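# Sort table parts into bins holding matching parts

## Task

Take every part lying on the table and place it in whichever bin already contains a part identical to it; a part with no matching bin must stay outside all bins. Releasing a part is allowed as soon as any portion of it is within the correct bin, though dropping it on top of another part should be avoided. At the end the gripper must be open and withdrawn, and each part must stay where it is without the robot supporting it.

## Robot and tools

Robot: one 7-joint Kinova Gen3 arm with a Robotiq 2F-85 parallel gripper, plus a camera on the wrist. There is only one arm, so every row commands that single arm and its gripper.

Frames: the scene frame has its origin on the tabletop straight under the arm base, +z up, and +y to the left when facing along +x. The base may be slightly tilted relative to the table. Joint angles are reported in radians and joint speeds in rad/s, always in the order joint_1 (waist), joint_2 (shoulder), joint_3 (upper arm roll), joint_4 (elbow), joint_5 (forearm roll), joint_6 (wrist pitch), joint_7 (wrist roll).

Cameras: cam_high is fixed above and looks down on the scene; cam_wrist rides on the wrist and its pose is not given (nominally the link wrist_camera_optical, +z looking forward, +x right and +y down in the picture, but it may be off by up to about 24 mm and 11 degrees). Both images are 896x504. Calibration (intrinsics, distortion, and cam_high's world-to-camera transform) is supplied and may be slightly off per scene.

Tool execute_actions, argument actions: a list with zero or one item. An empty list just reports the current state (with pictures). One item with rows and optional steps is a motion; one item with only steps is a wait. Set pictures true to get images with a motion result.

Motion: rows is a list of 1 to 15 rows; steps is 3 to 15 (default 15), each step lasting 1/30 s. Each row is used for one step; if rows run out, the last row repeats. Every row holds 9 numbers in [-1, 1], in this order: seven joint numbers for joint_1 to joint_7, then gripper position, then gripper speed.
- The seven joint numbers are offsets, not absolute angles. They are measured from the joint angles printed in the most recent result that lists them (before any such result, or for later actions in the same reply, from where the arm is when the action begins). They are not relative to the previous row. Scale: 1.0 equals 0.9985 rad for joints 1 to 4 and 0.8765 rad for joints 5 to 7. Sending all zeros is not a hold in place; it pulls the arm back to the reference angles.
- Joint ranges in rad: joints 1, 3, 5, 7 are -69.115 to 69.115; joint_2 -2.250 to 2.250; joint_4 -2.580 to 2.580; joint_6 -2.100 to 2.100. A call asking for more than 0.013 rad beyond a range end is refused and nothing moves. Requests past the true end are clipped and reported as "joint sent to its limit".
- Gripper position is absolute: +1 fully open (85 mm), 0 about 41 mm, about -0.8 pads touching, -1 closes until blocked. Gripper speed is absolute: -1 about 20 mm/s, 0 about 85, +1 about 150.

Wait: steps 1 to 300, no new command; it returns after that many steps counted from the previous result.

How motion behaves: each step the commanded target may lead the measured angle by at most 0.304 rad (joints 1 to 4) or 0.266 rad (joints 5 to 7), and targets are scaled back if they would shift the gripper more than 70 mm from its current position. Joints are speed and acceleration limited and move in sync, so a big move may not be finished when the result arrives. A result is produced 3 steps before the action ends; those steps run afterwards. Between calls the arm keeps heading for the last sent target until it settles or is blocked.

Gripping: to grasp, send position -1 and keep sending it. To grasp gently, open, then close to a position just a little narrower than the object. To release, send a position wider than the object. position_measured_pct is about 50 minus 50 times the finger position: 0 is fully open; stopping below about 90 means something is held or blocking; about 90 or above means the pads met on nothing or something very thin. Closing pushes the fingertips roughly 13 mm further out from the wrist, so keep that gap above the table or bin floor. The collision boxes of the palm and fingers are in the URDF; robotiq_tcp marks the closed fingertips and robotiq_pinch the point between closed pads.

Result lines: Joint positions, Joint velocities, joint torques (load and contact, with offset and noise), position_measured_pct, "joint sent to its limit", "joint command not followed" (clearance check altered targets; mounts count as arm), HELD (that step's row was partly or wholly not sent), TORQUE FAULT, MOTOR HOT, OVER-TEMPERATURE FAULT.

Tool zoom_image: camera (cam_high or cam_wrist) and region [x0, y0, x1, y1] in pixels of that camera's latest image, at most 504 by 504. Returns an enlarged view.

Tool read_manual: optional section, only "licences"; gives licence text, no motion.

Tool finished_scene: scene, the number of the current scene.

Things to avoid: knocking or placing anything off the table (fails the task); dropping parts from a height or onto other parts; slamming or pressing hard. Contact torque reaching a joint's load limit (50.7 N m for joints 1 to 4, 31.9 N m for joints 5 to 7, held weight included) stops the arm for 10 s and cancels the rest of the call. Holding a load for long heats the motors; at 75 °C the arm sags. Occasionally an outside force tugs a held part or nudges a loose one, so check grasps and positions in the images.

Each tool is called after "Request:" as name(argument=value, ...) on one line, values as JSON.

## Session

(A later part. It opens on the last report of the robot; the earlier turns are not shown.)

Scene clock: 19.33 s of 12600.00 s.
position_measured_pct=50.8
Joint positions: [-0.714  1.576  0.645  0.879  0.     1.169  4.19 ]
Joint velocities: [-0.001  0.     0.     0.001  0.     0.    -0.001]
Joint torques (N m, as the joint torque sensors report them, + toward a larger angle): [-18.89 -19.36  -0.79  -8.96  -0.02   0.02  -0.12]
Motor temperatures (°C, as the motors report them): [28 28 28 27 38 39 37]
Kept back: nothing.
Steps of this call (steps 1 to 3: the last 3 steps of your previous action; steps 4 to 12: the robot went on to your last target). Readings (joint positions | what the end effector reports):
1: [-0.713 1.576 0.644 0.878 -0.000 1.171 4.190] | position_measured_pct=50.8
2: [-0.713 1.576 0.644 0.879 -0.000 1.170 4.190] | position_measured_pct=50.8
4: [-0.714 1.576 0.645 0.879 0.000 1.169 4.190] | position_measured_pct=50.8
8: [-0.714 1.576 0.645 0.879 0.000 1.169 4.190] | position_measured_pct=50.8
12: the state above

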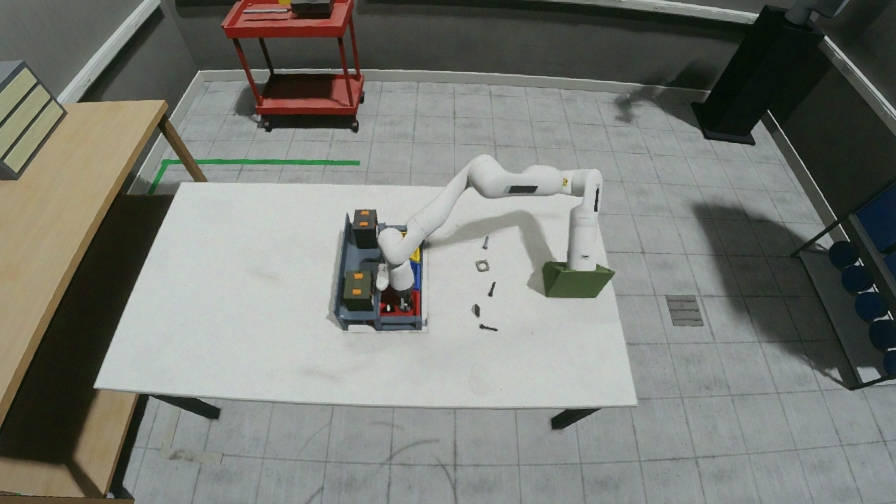

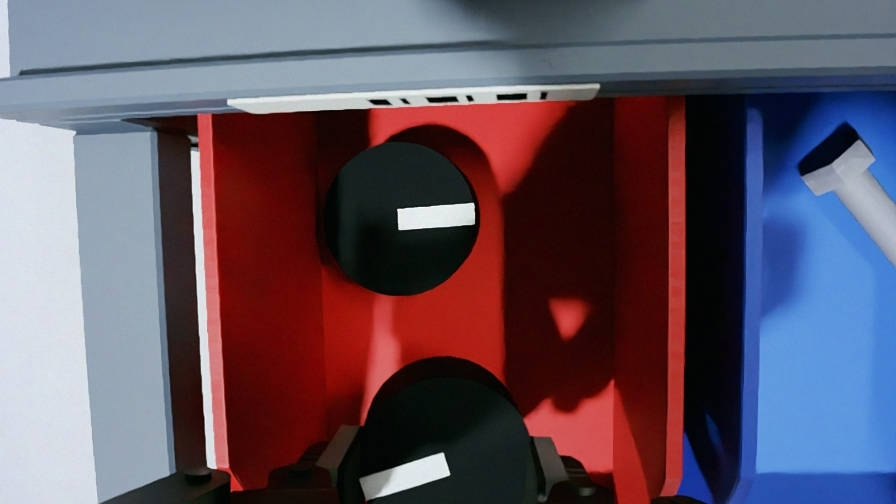

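Request:
execute_actions(actions=[{"rows":[[0,0,0,0,0,0,0,0.3,0]],"steps":10}])

Request:
execute_actions(actions=[{"rows":[[-0.0245,-0.0745,0.016,-0.169,0,0.275,0,0.3,0]]}])

Request:
execute_actions(actions=[{"steps":8}])

Request:
execute_actions(actions=[{"rows":[[-0.411,-0.0545,-0.226,0.39,0,-0.143,-0.4,0.3,0]]}])

Request:
execute_actions(actions=[{"steps":20}])

Request:
execute_actions(actions=[{"rows":[[0,0,0,0.565,0,-0.643,-0.44,0,0]]}])

Request:
execute_actions(actions=[{"steps":25}], pictures=true)

Scene clock: 22.43 s of 12600.00 s.
position_measured_pct=38.1
Joint positions: [-0.714  1.576  0.645  0.879  0.     1.169  4.19 ]
Joint velocities: [ 0.    -0.002  0.    -0.    -0.001 -0.    -0.001]
Joint torques (N m, as the joint torque sensors report them, + toward a larger angle): [-18.77 -18.76  -1.01  -8.39  -0.06   0.11  -0.18]
Motor temperatures (°C, as the motors report them): [28 28 28 27 38 39 37]
Steps of this call (steps 1 to 15: the robot went on to your last target; steps 16 to 86: nothing new was sent; steps 87 to 93: the first 7 steps of this action). Readings (joint positions | what the end effector reports):
87: [-0.714 1.576 0.645 0.879 0.000 1.169 4.190] | position_measured_pct=50.8
88: [-0.714 1.576 0.645 0.879 0.000 1.169 4.190] | position_measured_pct=50.4
90: [-0.714 1.576 0.645 0.879 0.000 1.169 4.190] | position_measured_pct=46.0
93: the state above

Scene clock: 22.93 s of 12600.00 s.
position_measured_pct=34.9
Joint positions: [-0.74   1.501  0.662  0.711  0.     1.409  4.19 ]
Joint velocities: [-0.005 -0.015 -0.003 -0.028 -0.007  0.044 -0.   ]
Joint torques (N m, as the joint torque sensors report them, + toward a larger angle): [-16.73 -14.37  -1.28  -7.16  -0.38   0.23  -0.12]
Motor temperatures (°C, as the motors report them): [28 28 28 27 38 39 37]
Steps of this call (steps 1 to 3: the last 3 steps of your previous action; steps 4 to 15: the first 12 steps of this action, its rows measured from where the robot was after step 3). Readings (joint positions | what the end effector reports):
3: [-0.714 1.576 0.645 0.879 0.000 1.169 4.190] | position_measured_pct=35.3
4: [-0.715 1.576 0.645 0.878 0.000 1.170 4.190] | position_measured_pct=35.3
5: [-0.716 1.574 0.645 0.873 -0.000 1.178 4.190] | position_measured_pct=34.9
7: [-0.720 1.562 0.647 0.847 -0.000 1.216 4.190] | position_measured_pct=34.9
11: [-0.733 1.520 0.657 0.751 0.000 1.352 4.190] | position_measured_pct=34.9
15: the state above

Scene clock: 23.20 s of 12600.00 s.
position_measured_pct=34.9
Joint positions: [-0.739  1.502  0.661  0.71   0.     1.41   4.19 ]
Joint velocities: [ 0.002 -0.001  0.    -0.    -0.001  0.    -0.   ]
Joint torques (N m, as the joint torque sensors report them, + toward a larger angle): [-19.32 -18.56  -1.12  -8.79  -0.05   0.39  -0.33]
Motor temperatures (°C, as the motors report them): [28 28 28 27 38 39 37]
Kept back: nothing.
Steps of this call (steps 1 to 3: the last 3 steps of your previous action; steps 4 to 8: the robot went on to your last target). Readings (joint positions | what the end effector reports):
1: [-0.740 1.501 0.661 0.710 0.000 1.410 4.190] | position_measured_pct=34.9
2: [-0.739 1.501 0.661 0.710 0.000 1.410 4.190] | position_measured_pct=34.9
4: [-0.739 1.502 0.661 0.710 0.000 1.410 4.190] | position_measured_pct=34.9
8: the state above

Scene clock: 23.60 s of 12600.00 s.
position_measured_pct=34.9
Joint positions: [-0.962  1.468  0.532  0.924  0.001  1.336  4.001]
Joint velocities: [-0.723 -0.084 -0.371  0.67  -0.004 -0.197 -0.616]
Joint torques (N m, as the joint torque sensors report them, + toward a larger angle): [-15.61 -18.16  -0.8   -8.94  -0.34  -0.22   0.05]
Motor temperatures (°C, as the motors report them): [28 28 28 27 38 39 37]
Steps of this call (steps 1 to 12: the first 12 steps of this action). Readings (joint positions | what the end effector reports):
1: [-0.740 1.501 0.661 0.711 0.000 1.409 4.189] | position_measured_pct=34.9
2: [-0.746 1.500 0.658 0.718 0.001 1.406 4.185] | position_measured_pct=34.9
4: [-0.774 1.493 0.641 0.746 0.002 1.394 4.162] | position_measured_pct=34.9
8: [-0.866 1.479 0.581 0.835 0.001 1.362 4.083] | position_measured_pct=34.9
12: the state above

Scene clock: 24.27 s of 12600.00 s.
position_measured_pct=34.9
Joint positions: [-1.149  1.447  0.435  1.1    0.     1.285  3.839]
Joint velocities: [-0.003 -0.001  0.     0.    -0.002 -0.    -0.001]
Joint torques (N m, as the joint torque sensors report them, + toward a larger angle): [-12.42 -18.46  -0.66  -9.12   0.    -0.07  -0.23]
Motor temperatures (°C, as the motors report them): [28 28 28 27 38 39 37]
Kept back: nothing.
Steps of this call (steps 1 to 3: the last 3 steps of your previous action; steps 4 to 20: the robot went on to your last target). Readings (joint positions | what the end effector reports):
1: [-0.986 1.466 0.519 0.946 0.000 1.329 3.980] | position_measured_pct=34.9
2: [-1.010 1.463 0.507 0.969 0.000 1.323 3.959] | position_measured_pct=34.9
4: [-1.059 1.457 0.482 1.014 0.000 1.309 3.917] | position_measured_pct=34.9
8: [-1.134 1.450 0.438 1.086 -0.002 1.289 3.850] | position_measured_pct=34.9
20: the state above

Scene clock: 24.67 s of 12600.00 s.
position_measured_pct=49.6
Joint positions: [-1.149  1.447  0.435  1.403  0.     1.018  3.589]
Joint velocities: [ 0.003  0.008 -0.001  1.124 -0.001 -0.994 -0.671]
Joint torques (N m, as the joint torque sensors report them, + toward a larger angle): [-11.52 -17.94  -0.93  -7.95  -0.16   0.63  -0.13]
Motor temperatures (°C, as the motors report them): [28 28 28 27 38 39 37]
Steps of this call (steps 1 to 12: the first 12 steps of this action). Readings (joint positions | what the end effector reports):
1: [-1.149 1.447 0.435 1.101 0.000 1.284 3.839] | position_measured_pct=34.9
2: [-1.149 1.447 0.435 1.106 0.000 1.279 3.834] | position_measured_pct=35.3
4: [-1.150 1.446 0.435 1.133 0.000 1.256 3.811] | position_measured_pct=39.7
8: [-1.150 1.445 0.435 1.253 0.000 1.150 3.706] | position_measured_pct=48.4
12: the state above

Scene clock: 25.50 s of 12600.00 s.
position_measured_pct=49.6
Joint positions: [-1.149  1.447  0.435  1.664  0.     0.721  3.454]
Joint velocities: [-0.001  0.     0.     0.     0.     0.     0.   ]
Joint torques (N m, as the joint torque sensors report them, + toward a larger angle): [-10.74 -16.7   -1.14  -6.26   0.1    0.    -0.18]
Motor temperatures (°C, as the motors report them): [28 28 28 27 38 39 37]
Kept back: nothing.
Steps of this call (steps 1 to 3: the last 3 steps of your previous action; steps 4 to 25: the robot went on to your last target). Readings (joint positions | what the end effector reports):
1: [-1.149 1.447 0.435 1.441 0.000 0.984 3.568] | position_measured_pct=49.6
2: [-1.149 1.447 0.435 1.480 0.000 0.946 3.548] | position_measured_pct=49.6
4: [-1.149 1.448 0.435 1.549 0.000 0.866 3.512] | position_measured_pct=49.6
8: [-1.148 1.449 0.435 1.646 -0.000 0.744 3.462] | position_measured_pct=49.6
25: the state above

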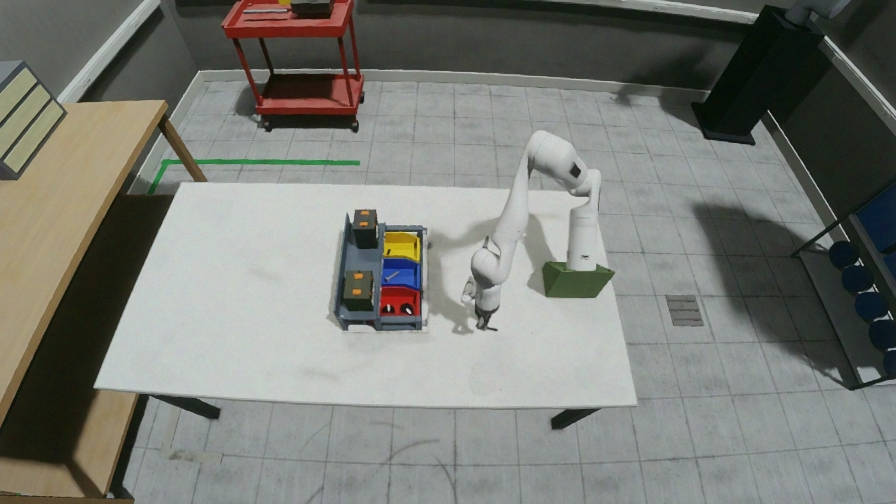

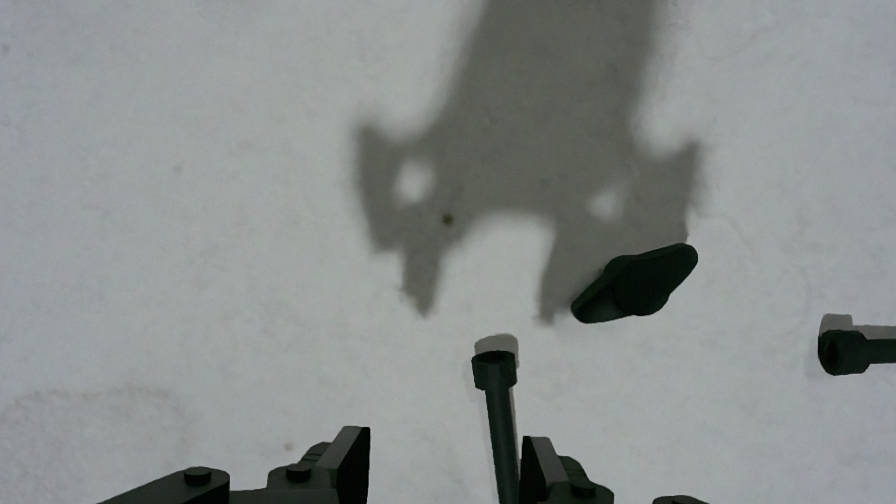

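Request:
execute_actions(actions=[{"rows":[[0,0,-0.006,0.07,0,-0.08,0.14,0,0],[0,0,-0.006,0.07,0,-0.08,0.14,0,0],[0,0,-0.006,0.07,0,-0.08,0.14,0,0],[0,0,-0.006,0.07,0,-0.08,0.14,0,0],[0,0,-0.006,0.07,0,-0.08,0.14,0,0],[0.010,0.0345,-0.006,0.0927,0,-0.146,0.14,0,0]]}])

Request:
execute_actions(actions=[{"steps":8}], pictures=true)

Scene clock: 26.13 s of 12600.00 s.
position_measured_pct=49.6
Joint positions: [-1.139  1.48   0.429  1.756 -0.     0.594  3.576]
Joint velocities: [-0.003  0.003  0.004 -0.002  0.    -0.022 -0.002]
Joint torques (N m, as the joint torque sensors report them, + toward a larger angle): [ -9.94 -15.89  -0.88  -5.51  -0.12  -0.05  -0.05]
Motor temperatures (°C, as the motors report them): [28 28 28 27 38 39 37]
Steps of this call (steps 1 to 7: the robot went on to your last target; steps 8 to 19: the first 12 steps of this action). Readings (joint positions | what the end effector reports):
8: [-1.149 1.447 0.435 1.665 0.000 0.720 3.455] | position_measured_pct=49.6
9: [-1.149 1.447 0.435 1.670 0.000 0.715 3.463] | position_measured_pct=49.6
11: [-1.149 1.446 0.433 1.696 0.000 0.688 3.509] | position_measured_pct=49.6
15: [-1.145 1.463 0.429 1.743 0.000 0.622 3.575] | position_measured_pct=49.6
19: the state above

Scene clock: 26.40 s of 12600.00 s.
position_measured_pct=49.6
Joint positions: [-1.139  1.482  0.429  1.756  0.     0.593  3.576]
Joint velocities: [-0.     0.001 -0.     0.001 -0.    -0.     0.001]
Joint torques (N m, as the joint torque sensors report them, + toward a larger angle): [-10.5  -16.21  -0.97  -5.89  -0.04   0.12  -0.27]
Motor temperatures (°C, as the motors report them): [28 28 28 27 38 39 37]
Kept back: nothing.
Steps of this call (steps 1 to 3: the last 3 steps of your previous action; steps 4 to 8: the robot went on to your last target). Readings (joint positions | what the end effector reports):
1: [-1.139 1.480 0.429 1.756 0.000 0.594 3.576] | position_measured_pct=49.6
2: [-1.139 1.481 0.429 1.756 0.000 0.593 3.576] | position_measured_pct=49.6
4: [-1.139 1.481 0.429 1.756 0.000 0.593 3.576] | position_measured_pct=49.6
8: the state above

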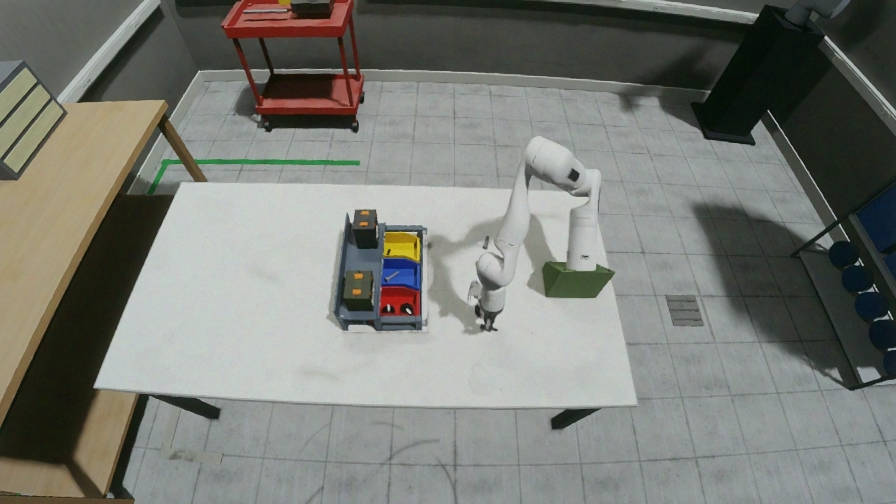

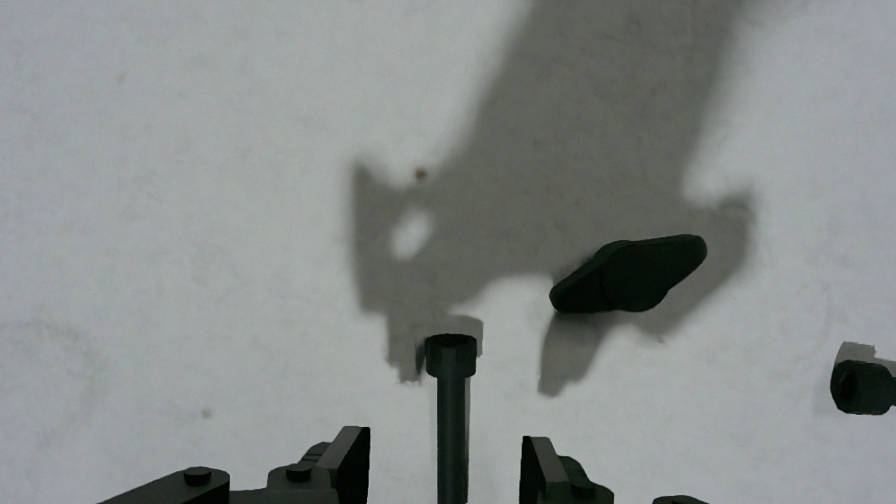

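Request:
execute_actions(actions=[{"rows":[[0.0153,0.0328,-0.0015,0.003,0,-0.0445,0,-0.3,0]]}], pictures=true)

Scene clock: 26.90 s of 12600.00 s.
position_measured_pct=65.1
Joint positions: [-1.124  1.514  0.428  1.759  0.     0.554  3.576]
Joint velocities: [ 0.003  0.004  0.     0.    -0.001  0.    -0.001]
Joint torques (N m, as the joint torque sensors report them, + toward a larger angle): [-10.38 -16.54  -0.67  -5.24   0.11   0.01  -0.14]
Motor temperatures (°C, as the motors report them): [28 28 28 27 38 39 37]
Steps of this call (steps 1 to 3: the robot went on to your last target; steps 4 to 15: the first 12 steps of this action). Readings (joint positions | what the end effector reports):
4: [-1.138 1.483 0.429 1.756 0.000 0.592 3.576] | position_measured_pct=49.6
5: [-1.135 1.490 0.429 1.756 0.000 0.586 3.576] | position_measured_pct=50.4
7: [-1.126 1.509 0.428 1.758 0.000 0.563 3.576] | position_measured_pct=54.4
11: [-1.124 1.513 0.428 1.759 0.000 0.554 3.576] | position_measured_pct=63.9
15: the state above

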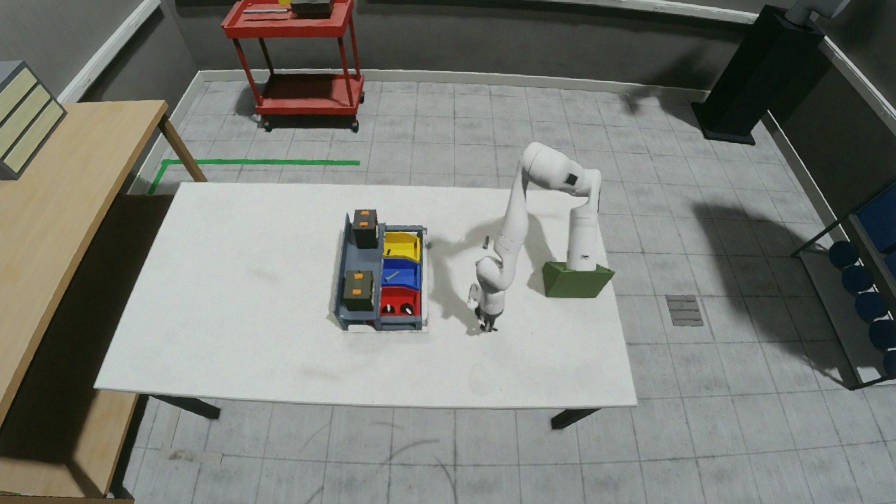

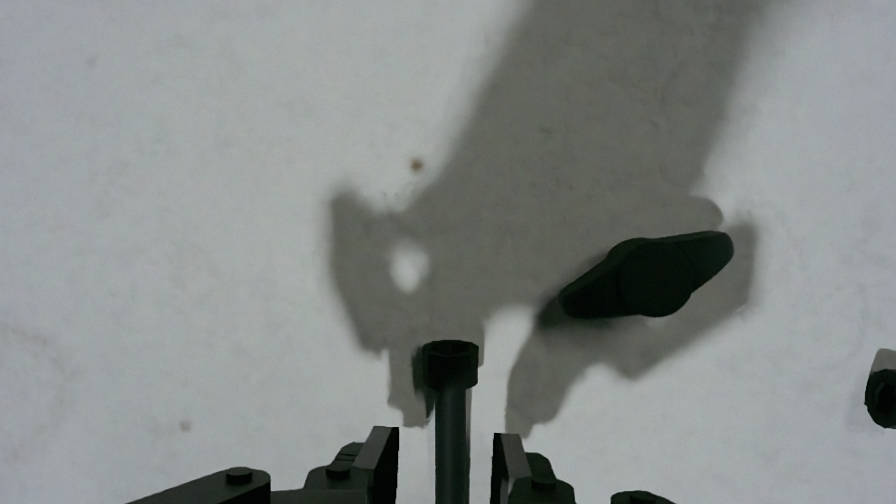

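Request:
execute_actions(actions=[{"rows":[[0.014,0.030,-0.002,0.001,0,-0.038,0,-0.3,0]]}], pictures=true)

Scene clock: 27.40 s of 12600.00 s.
position_measured_pct=65.1
Joint positions: [-1.11   1.544  0.426  1.76   0.     0.521  3.576]
Joint velocities: [ 0.003  0.004 -0.    -0.001  0.    -0.     0.   ]
Joint torques (N m, as the joint torque sensors report them, + toward a larger angle): [-10.35 -16.64  -1.07  -4.83   0.14   0.    -0.23]
Motor temperatures (°C, as the motors report them): [28 28 28 27 38 39 37]
Steps of this call (steps 1 to 3: the last 3 steps of your previous action; steps 4 to 15: the first 12 steps of this action). Readings (joint positions | what the end effector reports):
4: [-1.123 1.516 0.428 1.759 0.000 0.553 3.576] | position_measured_pct=65.1
5: [-1.120 1.522 0.427 1.759 0.000 0.548 3.576] | position_measured_pct=65.1
7: [-1.112 1.540 0.426 1.760 0.000 0.528 3.576] | position_measured_pct=65.1
11: [-1.110 1.543 0.426 1.760 0.000 0.521 3.576] | position_measured_pct=65.1
15: the state above

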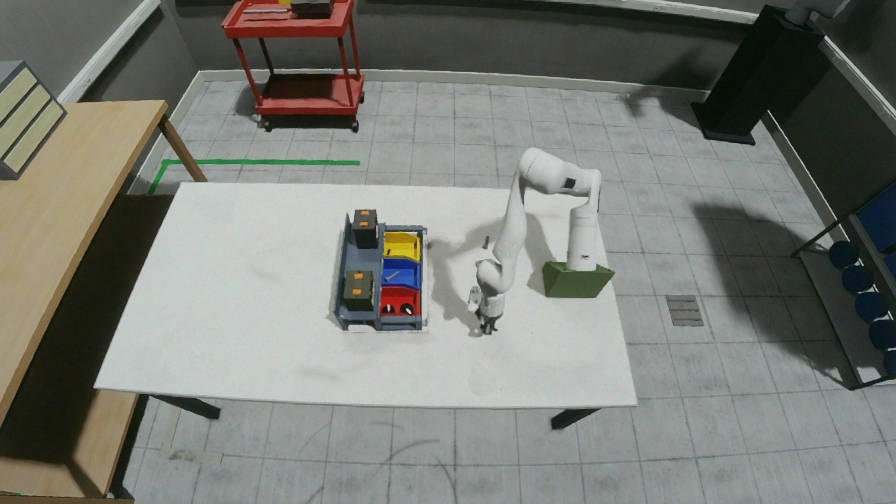

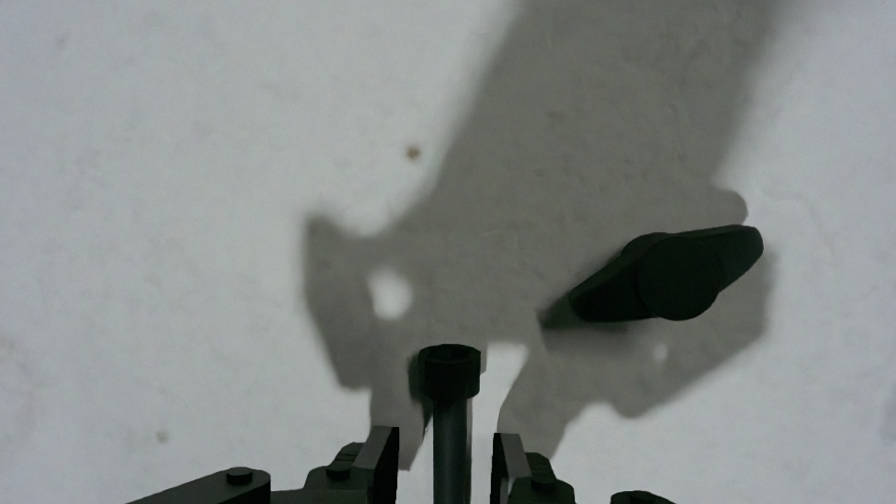

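Request:
execute_actions(actions=[{"rows":[[0.006,0.014,-0.001,0,0,-0.017,0,-0.3,0]]}], pictures=true)

Request:
execute_actions(actions=[{"rows":[[0,0,0,0,0,0,0,-1,0]]}])

Scene clock: 27.90 s of 12600.00 s.
position_measured_pct=65.1
Joint positions: [-1.106  1.553  0.425  1.76   0.     0.507  3.576]
Joint velocities: [ 0.001  0.001 -0.    -0.     0.002 -0.     0.002]
Joint torques (N m, as the joint torque sensors report them, + toward a larger angle): [ -8.55 -13.3   -1.39  -4.82   0.15  -0.7    0.07]
Motor temperatures (°C, as the motors report them): [28 28 28 27 38 39 37]
Steps of this call (steps 1 to 3: the last 3 steps of your previous action; steps 4 to 15: the first 12 steps of this action). Readings (joint positions | what the end effector reports):
4: [-1.109 1.545 0.426 1.760 0.000 0.520 3.576] | position_measured_pct=65.1
5: [-1.107 1.551 0.426 1.760 0.000 0.515 3.576] | position_measured_pct=65.1
7: [-1.106 1.553 0.425 1.760 0.000 0.509 3.576] | position_measured_pct=65.1
11: [-1.106 1.553 0.425 1.760 0.000 0.507 3.576] | position_measured_pct=65.1
15: the state above

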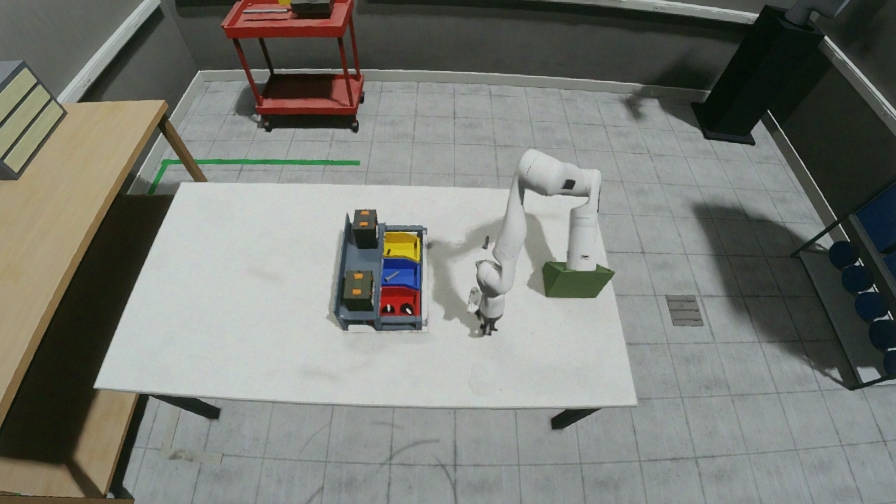

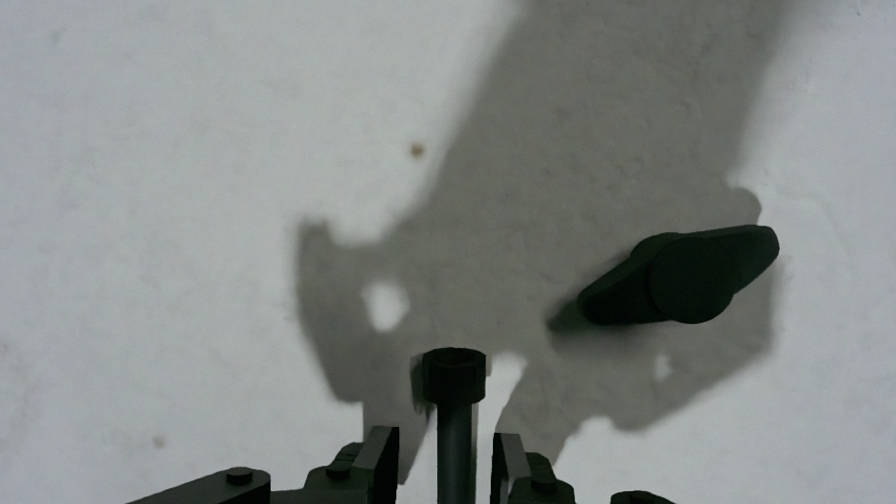

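Scene clock: 28.40 s of 12600.00 s.
position_measured_pct=86.5
Joint positions: [-1.107  1.552  0.425  1.76   0.     0.508  3.576]
Joint velocities: [-0.     0.    -0.     0.001  0.001 -0.    -0.   ]
Joint torques (N m, as the joint torque sensors report them, + toward a larger angle): [ -9.91 -15.89  -1.13  -4.91   0.05  -0.18  -0.25]
Motor temperatures (°C, as the motors report them): [28 28 28 27 38 39 37]
Steps of this call (steps 1 to 3: the last 3 steps of your previous action; steps 4 to 15: the first 12 steps of this action, its rows measured from where the robot was after step 3). Readings (joint positions | what the end effector reports):
3: [-1.106 1.553 0.425 1.760 0.000 0.507 3.576] | position_measured_pct=65.1
4: [-1.107 1.552 0.425 1.760 0.000 0.508 3.576] | position_measured_pct=65.1
5: [-1.107 1.551 0.425 1.760 0.000 0.508 3.576] | position_measured_pct=65.5
7: [-1.107 1.552 0.425 1.760 0.000 0.507 3.576] | position_measured_pct=69.8
11: [-1.106 1.553 0.425 1.760 0.000 0.508 3.576] | position_measured_pct=81.3
15: the state above

Request:
execute_actions(actions=[{"rows":[[0,-0.3625,0.2,-0.3,0,0.5,0,-1,0]]}])

Request:
execute_actions(actions=[{"steps":25}])

Request:
execute_actions(actions=[{"rows":[[0.4226,0,0.2156,-0.341,0,0.285,-0.7,-1,0]]}])

Request:
execute_actions(actions=[{"steps":30}], pictures=true)

Scene clock: 29.00 s of 12600.00 s.
position_measured_pct=86.5
Joint positions: [-1.106  1.35   0.537  1.59  -0.     0.705  3.576]
Joint velocities: [-0.002 -0.649  0.354 -0.533  0.001  0.896 -0.002]
Joint torques (N m, as the joint torque sensors report them, + toward a larger angle): [-12.47 -15.86   0.29  -7.18  -0.02   0.03  -0.23]
Motor temperatures (°C, as the motors report them): [28 28 28 27 38 39 37]
Steps of this call (steps 1 to 3: the last 3 steps of your previous action; steps 4 to 6: the robot went on to your last target; steps 7 to 18: the first 12 steps of this action). Readings (joint positions | what the end effector reports):
7: [-1.107 1.551 0.425 1.759 0.000 0.509 3.576] | position_measured_pct=86.5
8: [-1.106 1.545 0.428 1.755 -0.000 0.514 3.576] | position_measured_pct=86.5
10: [-1.106 1.517 0.443 1.730 -0.001 0.537 3.576] | position_measured_pct=86.5
14: [-1.106 1.435 0.491 1.659 -0.000 0.608 3.576] | position_measured_pct=86.5
18: the state above

Scene clock: 29.83 s of 12600.00 s.
position_measured_pct=86.5
Joint positions: [-1.107  1.191  0.625  1.46   0.     0.946  3.576]
Joint velocities: [ 0.001 -0.     0.    -0.     0.     0.     0.   ]
Joint torques (N m, as the joint torque sensors report them, + toward a larger angle): [-13.33 -13.71  -1.32  -9.03   0.09  -0.47  -0.27]
Motor temperatures (°C, as the motors report them): [28 28 28 27 38 39 37]
Kept back: nothing.
Steps of this call (steps 1 to 3: the last 3 steps of your previous action; steps 4 to 25: the robot went on to your last target). Readings (joint positions | what the end effector reports):
1: [-1.106 1.328 0.549 1.572 -0.000 0.737 3.576] | position_measured_pct=86.5
2: [-1.107 1.306 0.561 1.554 -0.000 0.770 3.576] | position_measured_pct=86.5
4: [-1.107 1.263 0.585 1.519 -0.000 0.836 3.576] | position_measured_pct=86.5
8: [-1.107 1.200 0.624 1.465 0.001 0.936 3.576] | position_measured_pct=86.5
25: the state above

Scene clock: 30.23 s of 12600.00 s.
position_measured_pct=86.5
Joint positions: [-0.882  1.191  0.746  1.267 -0.     1.089  3.377]
Joint velocities: [ 0.719 -0.001  0.341 -0.539  0.002  0.387 -0.817]
Joint torques (N m, as the joint torque sensors report them, + toward a larger angle): [-16.7  -13.93  -0.88  -8.7   -0.29   0.23  -0.16]
Motor temperatures (°C, as the motors report them): [28 28 28 27 38 39 37]
Steps of this call (steps 1 to 12: the first 12 steps of this action). Readings (joint positions | what the end effector reports):
1: [-1.105 1.191 0.625 1.459 -0.000 0.947 3.576] | position_measured_pct=86.5
2: [-1.099 1.191 0.627 1.454 -0.001 0.951 3.571] | position_measured_pct=86.5
4: [-1.070 1.192 0.643 1.426 -0.002 0.973 3.548] | position_measured_pct=86.5
8: [-0.978 1.191 0.700 1.340 -0.000 1.036 3.469] | position_measured_pct=86.5
12: the state above

Scene clock: 31.23 s of 12600.00 s.
position_measured_pct=86.5
Joint positions: [-0.685  1.191  0.84   1.12   0.     1.196  2.963]
Joint velocities: [ 0.001 -0.    -0.     0.    -0.001  0.    -0.   ]
Joint torques (N m, as the joint torque sensors report them, + toward a larger angle): [-18.58 -13.99  -0.52  -8.7   -0.04   0.18  -0.13]
Motor temperatures (°C, as the motors report them): [28 28 28 27 38 39 37]
Kept back: nothing.
Steps of this call (steps 1 to 3: the last 3 steps of your previous action; steps 4 to 30: the robot went on to your last target). Readings (joint positions | what the end effector reports):
1: [-0.858 1.191 0.758 1.249 -0.000 1.102 3.348] | position_measured_pct=86.5
2: [-0.834 1.191 0.769 1.231 -0.000 1.115 3.316] | position_measured_pct=86.5
4: [-0.789 1.191 0.792 1.197 0.000 1.140 3.239] | position_measured_pct=86.5
8: [-0.725 1.190 0.823 1.149 0.000 1.175 3.077] | position_measured_pct=86.5
30: the state above
The arm was judged still, so your last target was given up. Only a new action makes it travel on or press farther. Fingers that are still opening or closing keep moving.

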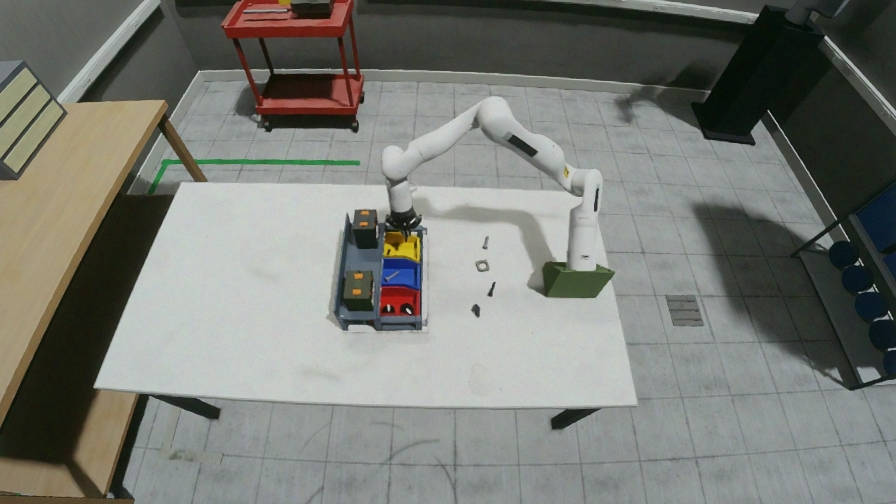

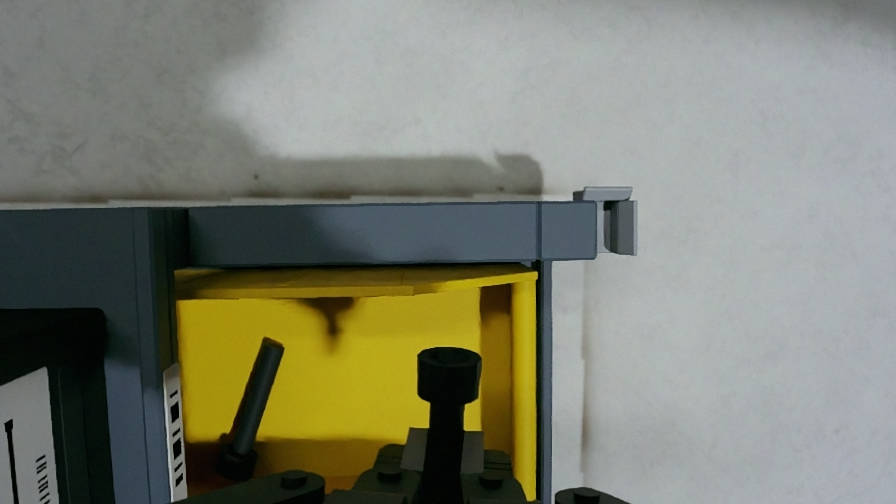

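Request:
execute_actions(actions=[{"rows":[[0.134,0.126,-0.045,-0.109,0,-0.08,0,-1,0]]}])

Request:
execute_actions(actions=[{"steps":10}], pictures=true)

Scene clock: 31.77 s of 12600.00 s.
position_measured_pct=86.5
Joint positions: [-0.556  1.312  0.795  1.014 -0.     1.129  2.962]
Joint velocities: [ 0.017  0.015  0.    -0.025 -0.002  0.021 -0.   ]
Joint torques (N m, as the joint torque sensors report them, + toward a larger angle): [-17.06 -14.38  -0.65  -9.13   0.07  -1.4   -0.11]
Motor temperatures (°C, as the motors report them): [28 28 28 27 38 39 37]
Steps of this call (steps 1 to 4: nothing new was sent; steps 5 to 16: the first 12 steps of this action). Readings (joint positions | what the end effector reports):
5: [-0.683 1.192 0.840 1.119 0.000 1.196 2.963] | position_measured_pct=86.5
6: [-0.677 1.198 0.838 1.113 0.000 1.194 2.963] | position_measured_pct=86.5
8: [-0.648 1.225 0.830 1.090 0.000 1.180 2.963] | position_measured_pct=86.5
12: [-0.568 1.300 0.801 1.027 0.000 1.135 2.963] | position_measured_pct=86.5
16: the state above

Scene clock: 32.10 s of 12600.00 s.
position_measured_pct=86.5
Joint positions: [-0.555  1.313  0.795  1.013 -0.     1.131  2.962]
Joint velocities: [-0.     0.001  0.    -0.001 -0.     0.     0.001]
Joint torques (N m, as the joint torque sensors report them, + toward a larger angle): [-16.26 -13.04  -0.19  -9.53   0.14  -2.31  -0.37]
Motor temperatures (°C, as the motors report them): [28 28 28 27 38 39 37]
Kept back: nothing.
Steps of this call (steps 1 to 3: the last 3 steps of your previous action; steps 4 to 10: the robot went on to your last target). Readings (joint positions | what the end effector reports):
1: [-0.556 1.312 0.795 1.014 -0.000 1.130 2.963] | position_measured_pct=86.5
2: [-0.555 1.313 0.795 1.013 -0.000 1.130 2.962] | position_measured_pct=86.5
4: [-0.555 1.313 0.795 1.013 -0.000 1.131 2.962] | position_measured_pct=86.5
8: [-0.555 1.313 0.795 1.013 -0.000 1.131 2.962] | position_measured_pct=86.5
10: the state above

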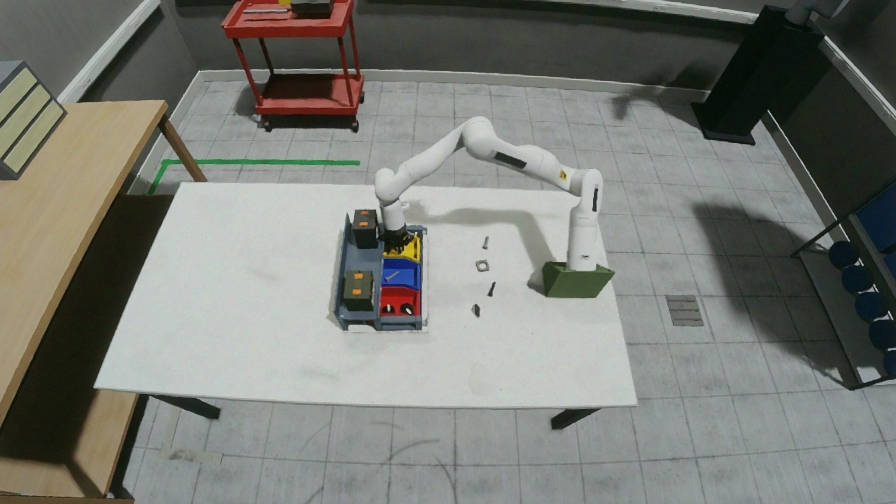

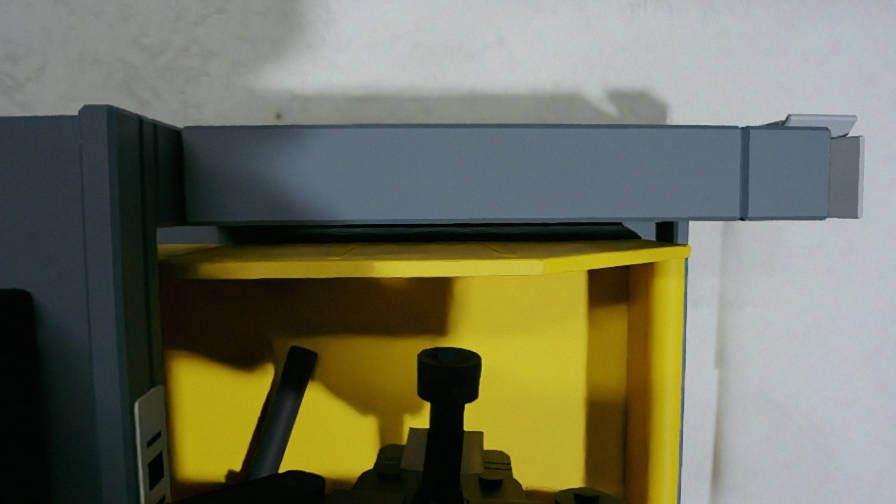

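Request:
execute_actions(actions=[{"rows":[[-0.01,-0.01,0.003,0.012,0,0.003,0,-1,0],[-0.01,-0.01,0.003,0.012,0,0.003,0,-1,0],[-0.01,-0.01,0.003,0.012,0,0.003,0,-1,0],[-0.01,-0.01,0.003,0.012,0,0.003,0,-1,0],[-0.01,-0.01,0.003,0.012,0,0.003,0,-0.4,0]]}])

Request:
execute_actions(actions=[{"rows":[[-0.12,-0.112,0.042,0.095,0,0.071,0,-0.4,0]]}])

Request:
execute_actions(actions=[{"steps":8}])

Request:
execute_actions(actions=[{"rows":[[-0.426,0.0565,-0.25,0.34,0,-0.13,-0.3,0,0]]}])

Request:
execute_actions(actions=[{"steps":20}])

Request:
execute_actions(actions=[{"rows":[[0,0,0,0.665,0,-0.758,-0.56,0,0]]}])

Request:
execute_actions(actions=[{"steps":25}], pictures=true)

Scene clock: 32.77 s of 12600.00 s.
position_measured_pct=71.8
Joint positions: [-0.565  1.303  0.798  1.025 -0.     1.133  2.962]
Joint velocities: [ 0.    -0.    -0.     0.    -0.002 -0.    -0.001]
Joint torques (N m, as the joint torque sensors report them, + toward a larger angle): [-19.17 -15.58  -0.67  -8.53   0.2    0.19  -0.16]
Motor temperatures (°C, as the motors report them): [28 28 28 27 38 39 37]
Steps of this call (steps 1 to 8: the robot went on to your last target; steps 9 to 20: the first 12 steps of this action). Readings (joint positions | what the end effector reports):
9: [-0.557 1.311 0.795 1.014 -0.000 1.131 2.962] | position_measured_pct=86.5
10: [-0.561 1.307 0.796 1.019 -0.000 1.131 2.963] | position_measured_pct=86.5
12: [-0.566 1.302 0.798 1.023 -0.000 1.133 2.962] | position_measured_pct=86.5
16: [-0.565 1.303 0.798 1.025 -0.000 1.133 2.962] | position_measured_pct=81.7
20: the state above

Scene clock: 33.27 s of 12600.00 s.
position_measured_pct=69.8
Joint positions: [-0.682  1.194  0.84   1.118 -0.     1.196  2.962]
Joint velocities: [-0.025 -0.023 -0.004  0.025 -0.003 -0.001 -0.   ]
Joint torques (N m, as the joint torque sensors report them, + toward a larger angle): [-19.1  -14.27  -0.44  -8.6   -0.21   0.21  -0.36]
Motor temperatures (°C, as the motors report them): [28 28 28 27 38 39 37]
Steps of this call (steps 1 to 3: the last 3 steps of your previous action; steps 4 to 15: the first 12 steps of this action, its rows measured from where the robot was after step 3). Readings (joint positions | what the end effector reports):
3: [-0.565 1.303 0.798 1.025 -0.000 1.133 2.962] | position_measured_pct=70.2
4: [-0.567 1.301 0.798 1.026 -0.000 1.134 2.962] | position_measured_pct=69.8
5: [-0.573 1.296 0.800 1.031 -0.000 1.136 2.962] | position_measured_pct=69.8
7: [-0.602 1.268 0.809 1.054 -0.000 1.150 2.962] | position_measured_pct=69.8
11: [-0.674 1.202 0.836 1.108 -0.000 1.190 2.962] | position_measured_pct=69.8
15: the state above

Scene clock: 33.53 s of 12600.00 s.
position_measured_pct=69.8
Joint positions: [-0.685  1.191  0.84   1.12  -0.     1.196  2.962]
Joint velocities: [-0.003 -0.002  0.     0.    -0.001  0.    -0.001]
Joint torques (N m, as the joint torque sensors report them, + toward a larger angle): [-18.28 -13.47  -0.58  -8.36   0.11   0.2   -0.33]
Motor temperatures (°C, as the motors report them): [28 28 28 27 38 39 37]
Kept back: nothing.
Steps of this call (steps 1 to 3: the last 3 steps of your previous action; steps 4 to 8: the robot went on to your last target). Readings (joint positions | what the end effector reports):
1: [-0.682 1.193 0.840 1.119 -0.000 1.196 2.962] | position_measured_pct=69.8
2: [-0.683 1.193 0.840 1.119 -0.000 1.196 2.962] | position_measured_pct=69.8
4: [-0.684 1.192 0.840 1.119 -0.000 1.196 2.962] | position_measured_pct=69.8
8: the state above

Scene clock: 33.93 s of 12600.00 s.
position_measured_pct=50.0
Joint positions: [-0.899  1.221  0.706  1.302  0.     1.133  2.819]
Joint velocities: [-0.71   0.088 -0.384  0.517 -0.003 -0.173 -0.398]
Joint torques (N m, as the joint torque sensors report them, + toward a larger angle): [-15.71 -14.3   -0.68  -7.79   0.04   0.11  -0.51]
Motor temperatures (°C, as the motors report them): [28 28 28 27 38 39 37]
Steps of this call (steps 1 to 12: the first 12 steps of this action). Readings (joint positions | what the end effector reports):
1: [-0.686 1.191 0.839 1.121 -0.000 1.195 2.962] | position_measured_pct=69.8
2: [-0.692 1.192 0.837 1.126 0.001 1.193 2.958] | position_measured_pct=69.0
4: [-0.721 1.196 0.818 1.154 0.002 1.183 2.935] | position_measured_pct=65.1
8: [-0.806 1.209 0.757 1.232 0.000 1.156 2.873] | position_measured_pct=54.0
12: the state above

Scene clock: 34.60 s of 12600.00 s.
position_measured_pct=50.0
Joint positions: [-1.11   1.248  0.59   1.459 -0.     1.082  2.7  ]
Joint velocities: [-0.004  0.002 -0.     0.     0.    -0.    -0.   ]
Joint torques (N m, as the joint torque sensors report them, + toward a larger angle): [-12.44 -14.59  -1.21  -8.28   0.16   0.36  -0.23]
Motor temperatures (°C, as the motors report them): [28 28 28 27 38 39 37]
Kept back: nothing.
Steps of this call (steps 1 to 3: the last 3 steps of your previous action; steps 4 to 20: the robot went on to your last target). Readings (joint positions | what the end effector reports):
1: [-0.922 1.224 0.693 1.319 0.000 1.127 2.806] | position_measured_pct=50.0
2: [-0.946 1.227 0.680 1.337 0.000 1.121 2.793] | position_measured_pct=50.0
4: [-0.994 1.233 0.653 1.372 -0.000 1.110 2.765] | position_measured_pct=50.0
8: [-1.082 1.244 0.602 1.438 -0.001 1.088 2.715] | position_measured_pct=50.0
20: the state above

Scene clock: 35.00 s of 12600.00 s.
position_measured_pct=50.0
Joint positions: [-1.11   1.247  0.59   1.762 -0.     0.816  2.435]
Joint velocities: [ 0.005  0.004  0.     1.113  0.    -0.978 -0.968]
Joint torques (N m, as the joint torque sensors report them, + toward a larger angle): [-11.46 -13.84  -1.    -6.46   0.07   0.48  -0.41]
Motor temperatures (°C, as the motors report them): [28 28 28 27 38 39 37]
Steps of this call (steps 1 to 12: the first 12 steps of this action). Readings (joint positions | what the end effector reports):
1: [-1.110 1.247 0.590 1.460 -0.000 1.081 2.699] | position_measured_pct=50.0
2: [-1.110 1.247 0.590 1.465 -0.000 1.076 2.695] | position_measured_pct=50.0
4: [-1.111 1.247 0.590 1.492 -0.000 1.053 2.671] | position_measured_pct=50.0
8: [-1.111 1.246 0.590 1.612 -0.000 0.947 2.566] | position_measured_pct=50.0
12: the state above

Scene clock: 35.83 s of 12600.00 s.
position_measured_pct=50.0
Joint positions: [-1.11   1.248  0.59   2.123 -0.     0.417  2.209]
Joint velocities: [ 0.002 -0.001  0.     0.    -0.    -0.     0.   ]
Joint torques (N m, as the joint torque sensors report them, + toward a larger angle): [ -9.75 -11.31  -0.98  -3.78   0.26   0.05  -0.14]
Motor temperatures (°C, as the motors report them): [28 28 28 27 38 39 37]
Kept back: nothing.
Steps of this call (steps 1 to 3: the last 3 steps of your previous action; steps 4 to 25: the robot went on to your last target). Readings (joint positions | what the end effector reports):
1: [-1.110 1.247 0.590 1.799 -0.000 0.783 2.403] | position_measured_pct=50.0
2: [-1.110 1.247 0.590 1.836 -0.000 0.750 2.375] | position_measured_pct=50.0
4: [-1.110 1.248 0.590 1.911 -0.000 0.682 2.327] | position_measured_pct=50.0
8: [-1.109 1.248 0.590 2.045 -0.000 0.523 2.252] | position_measured_pct=50.0
25: the state above

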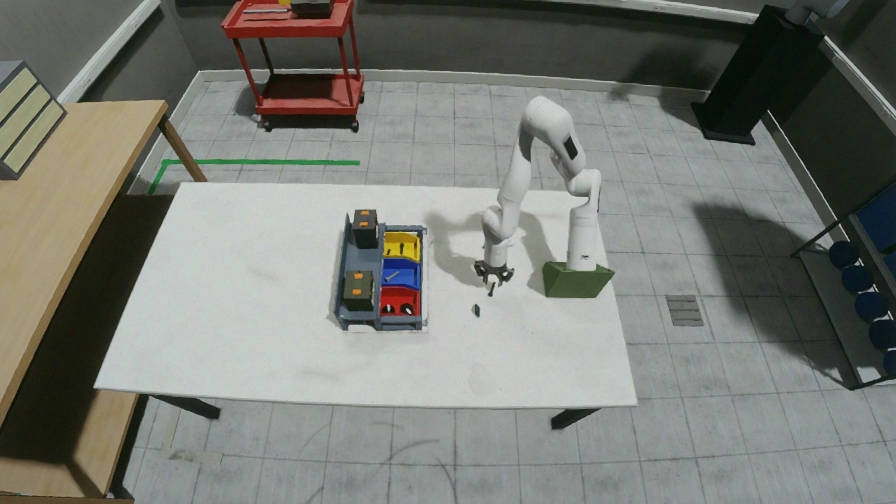

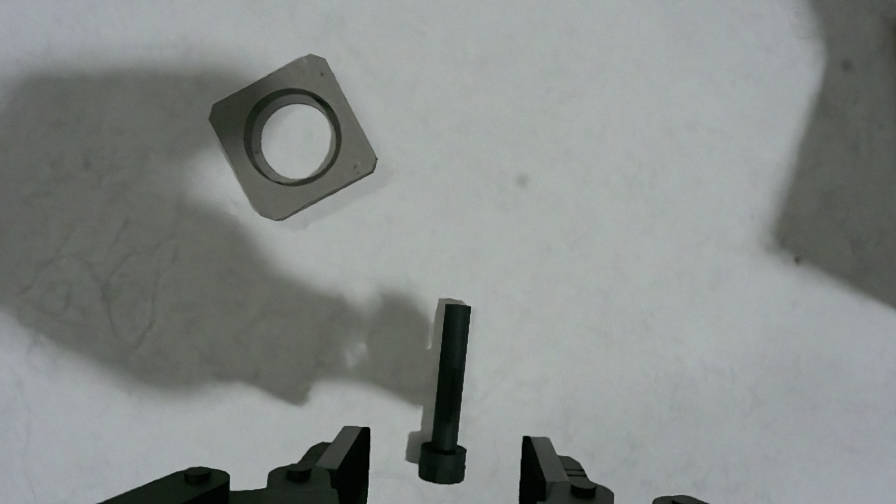

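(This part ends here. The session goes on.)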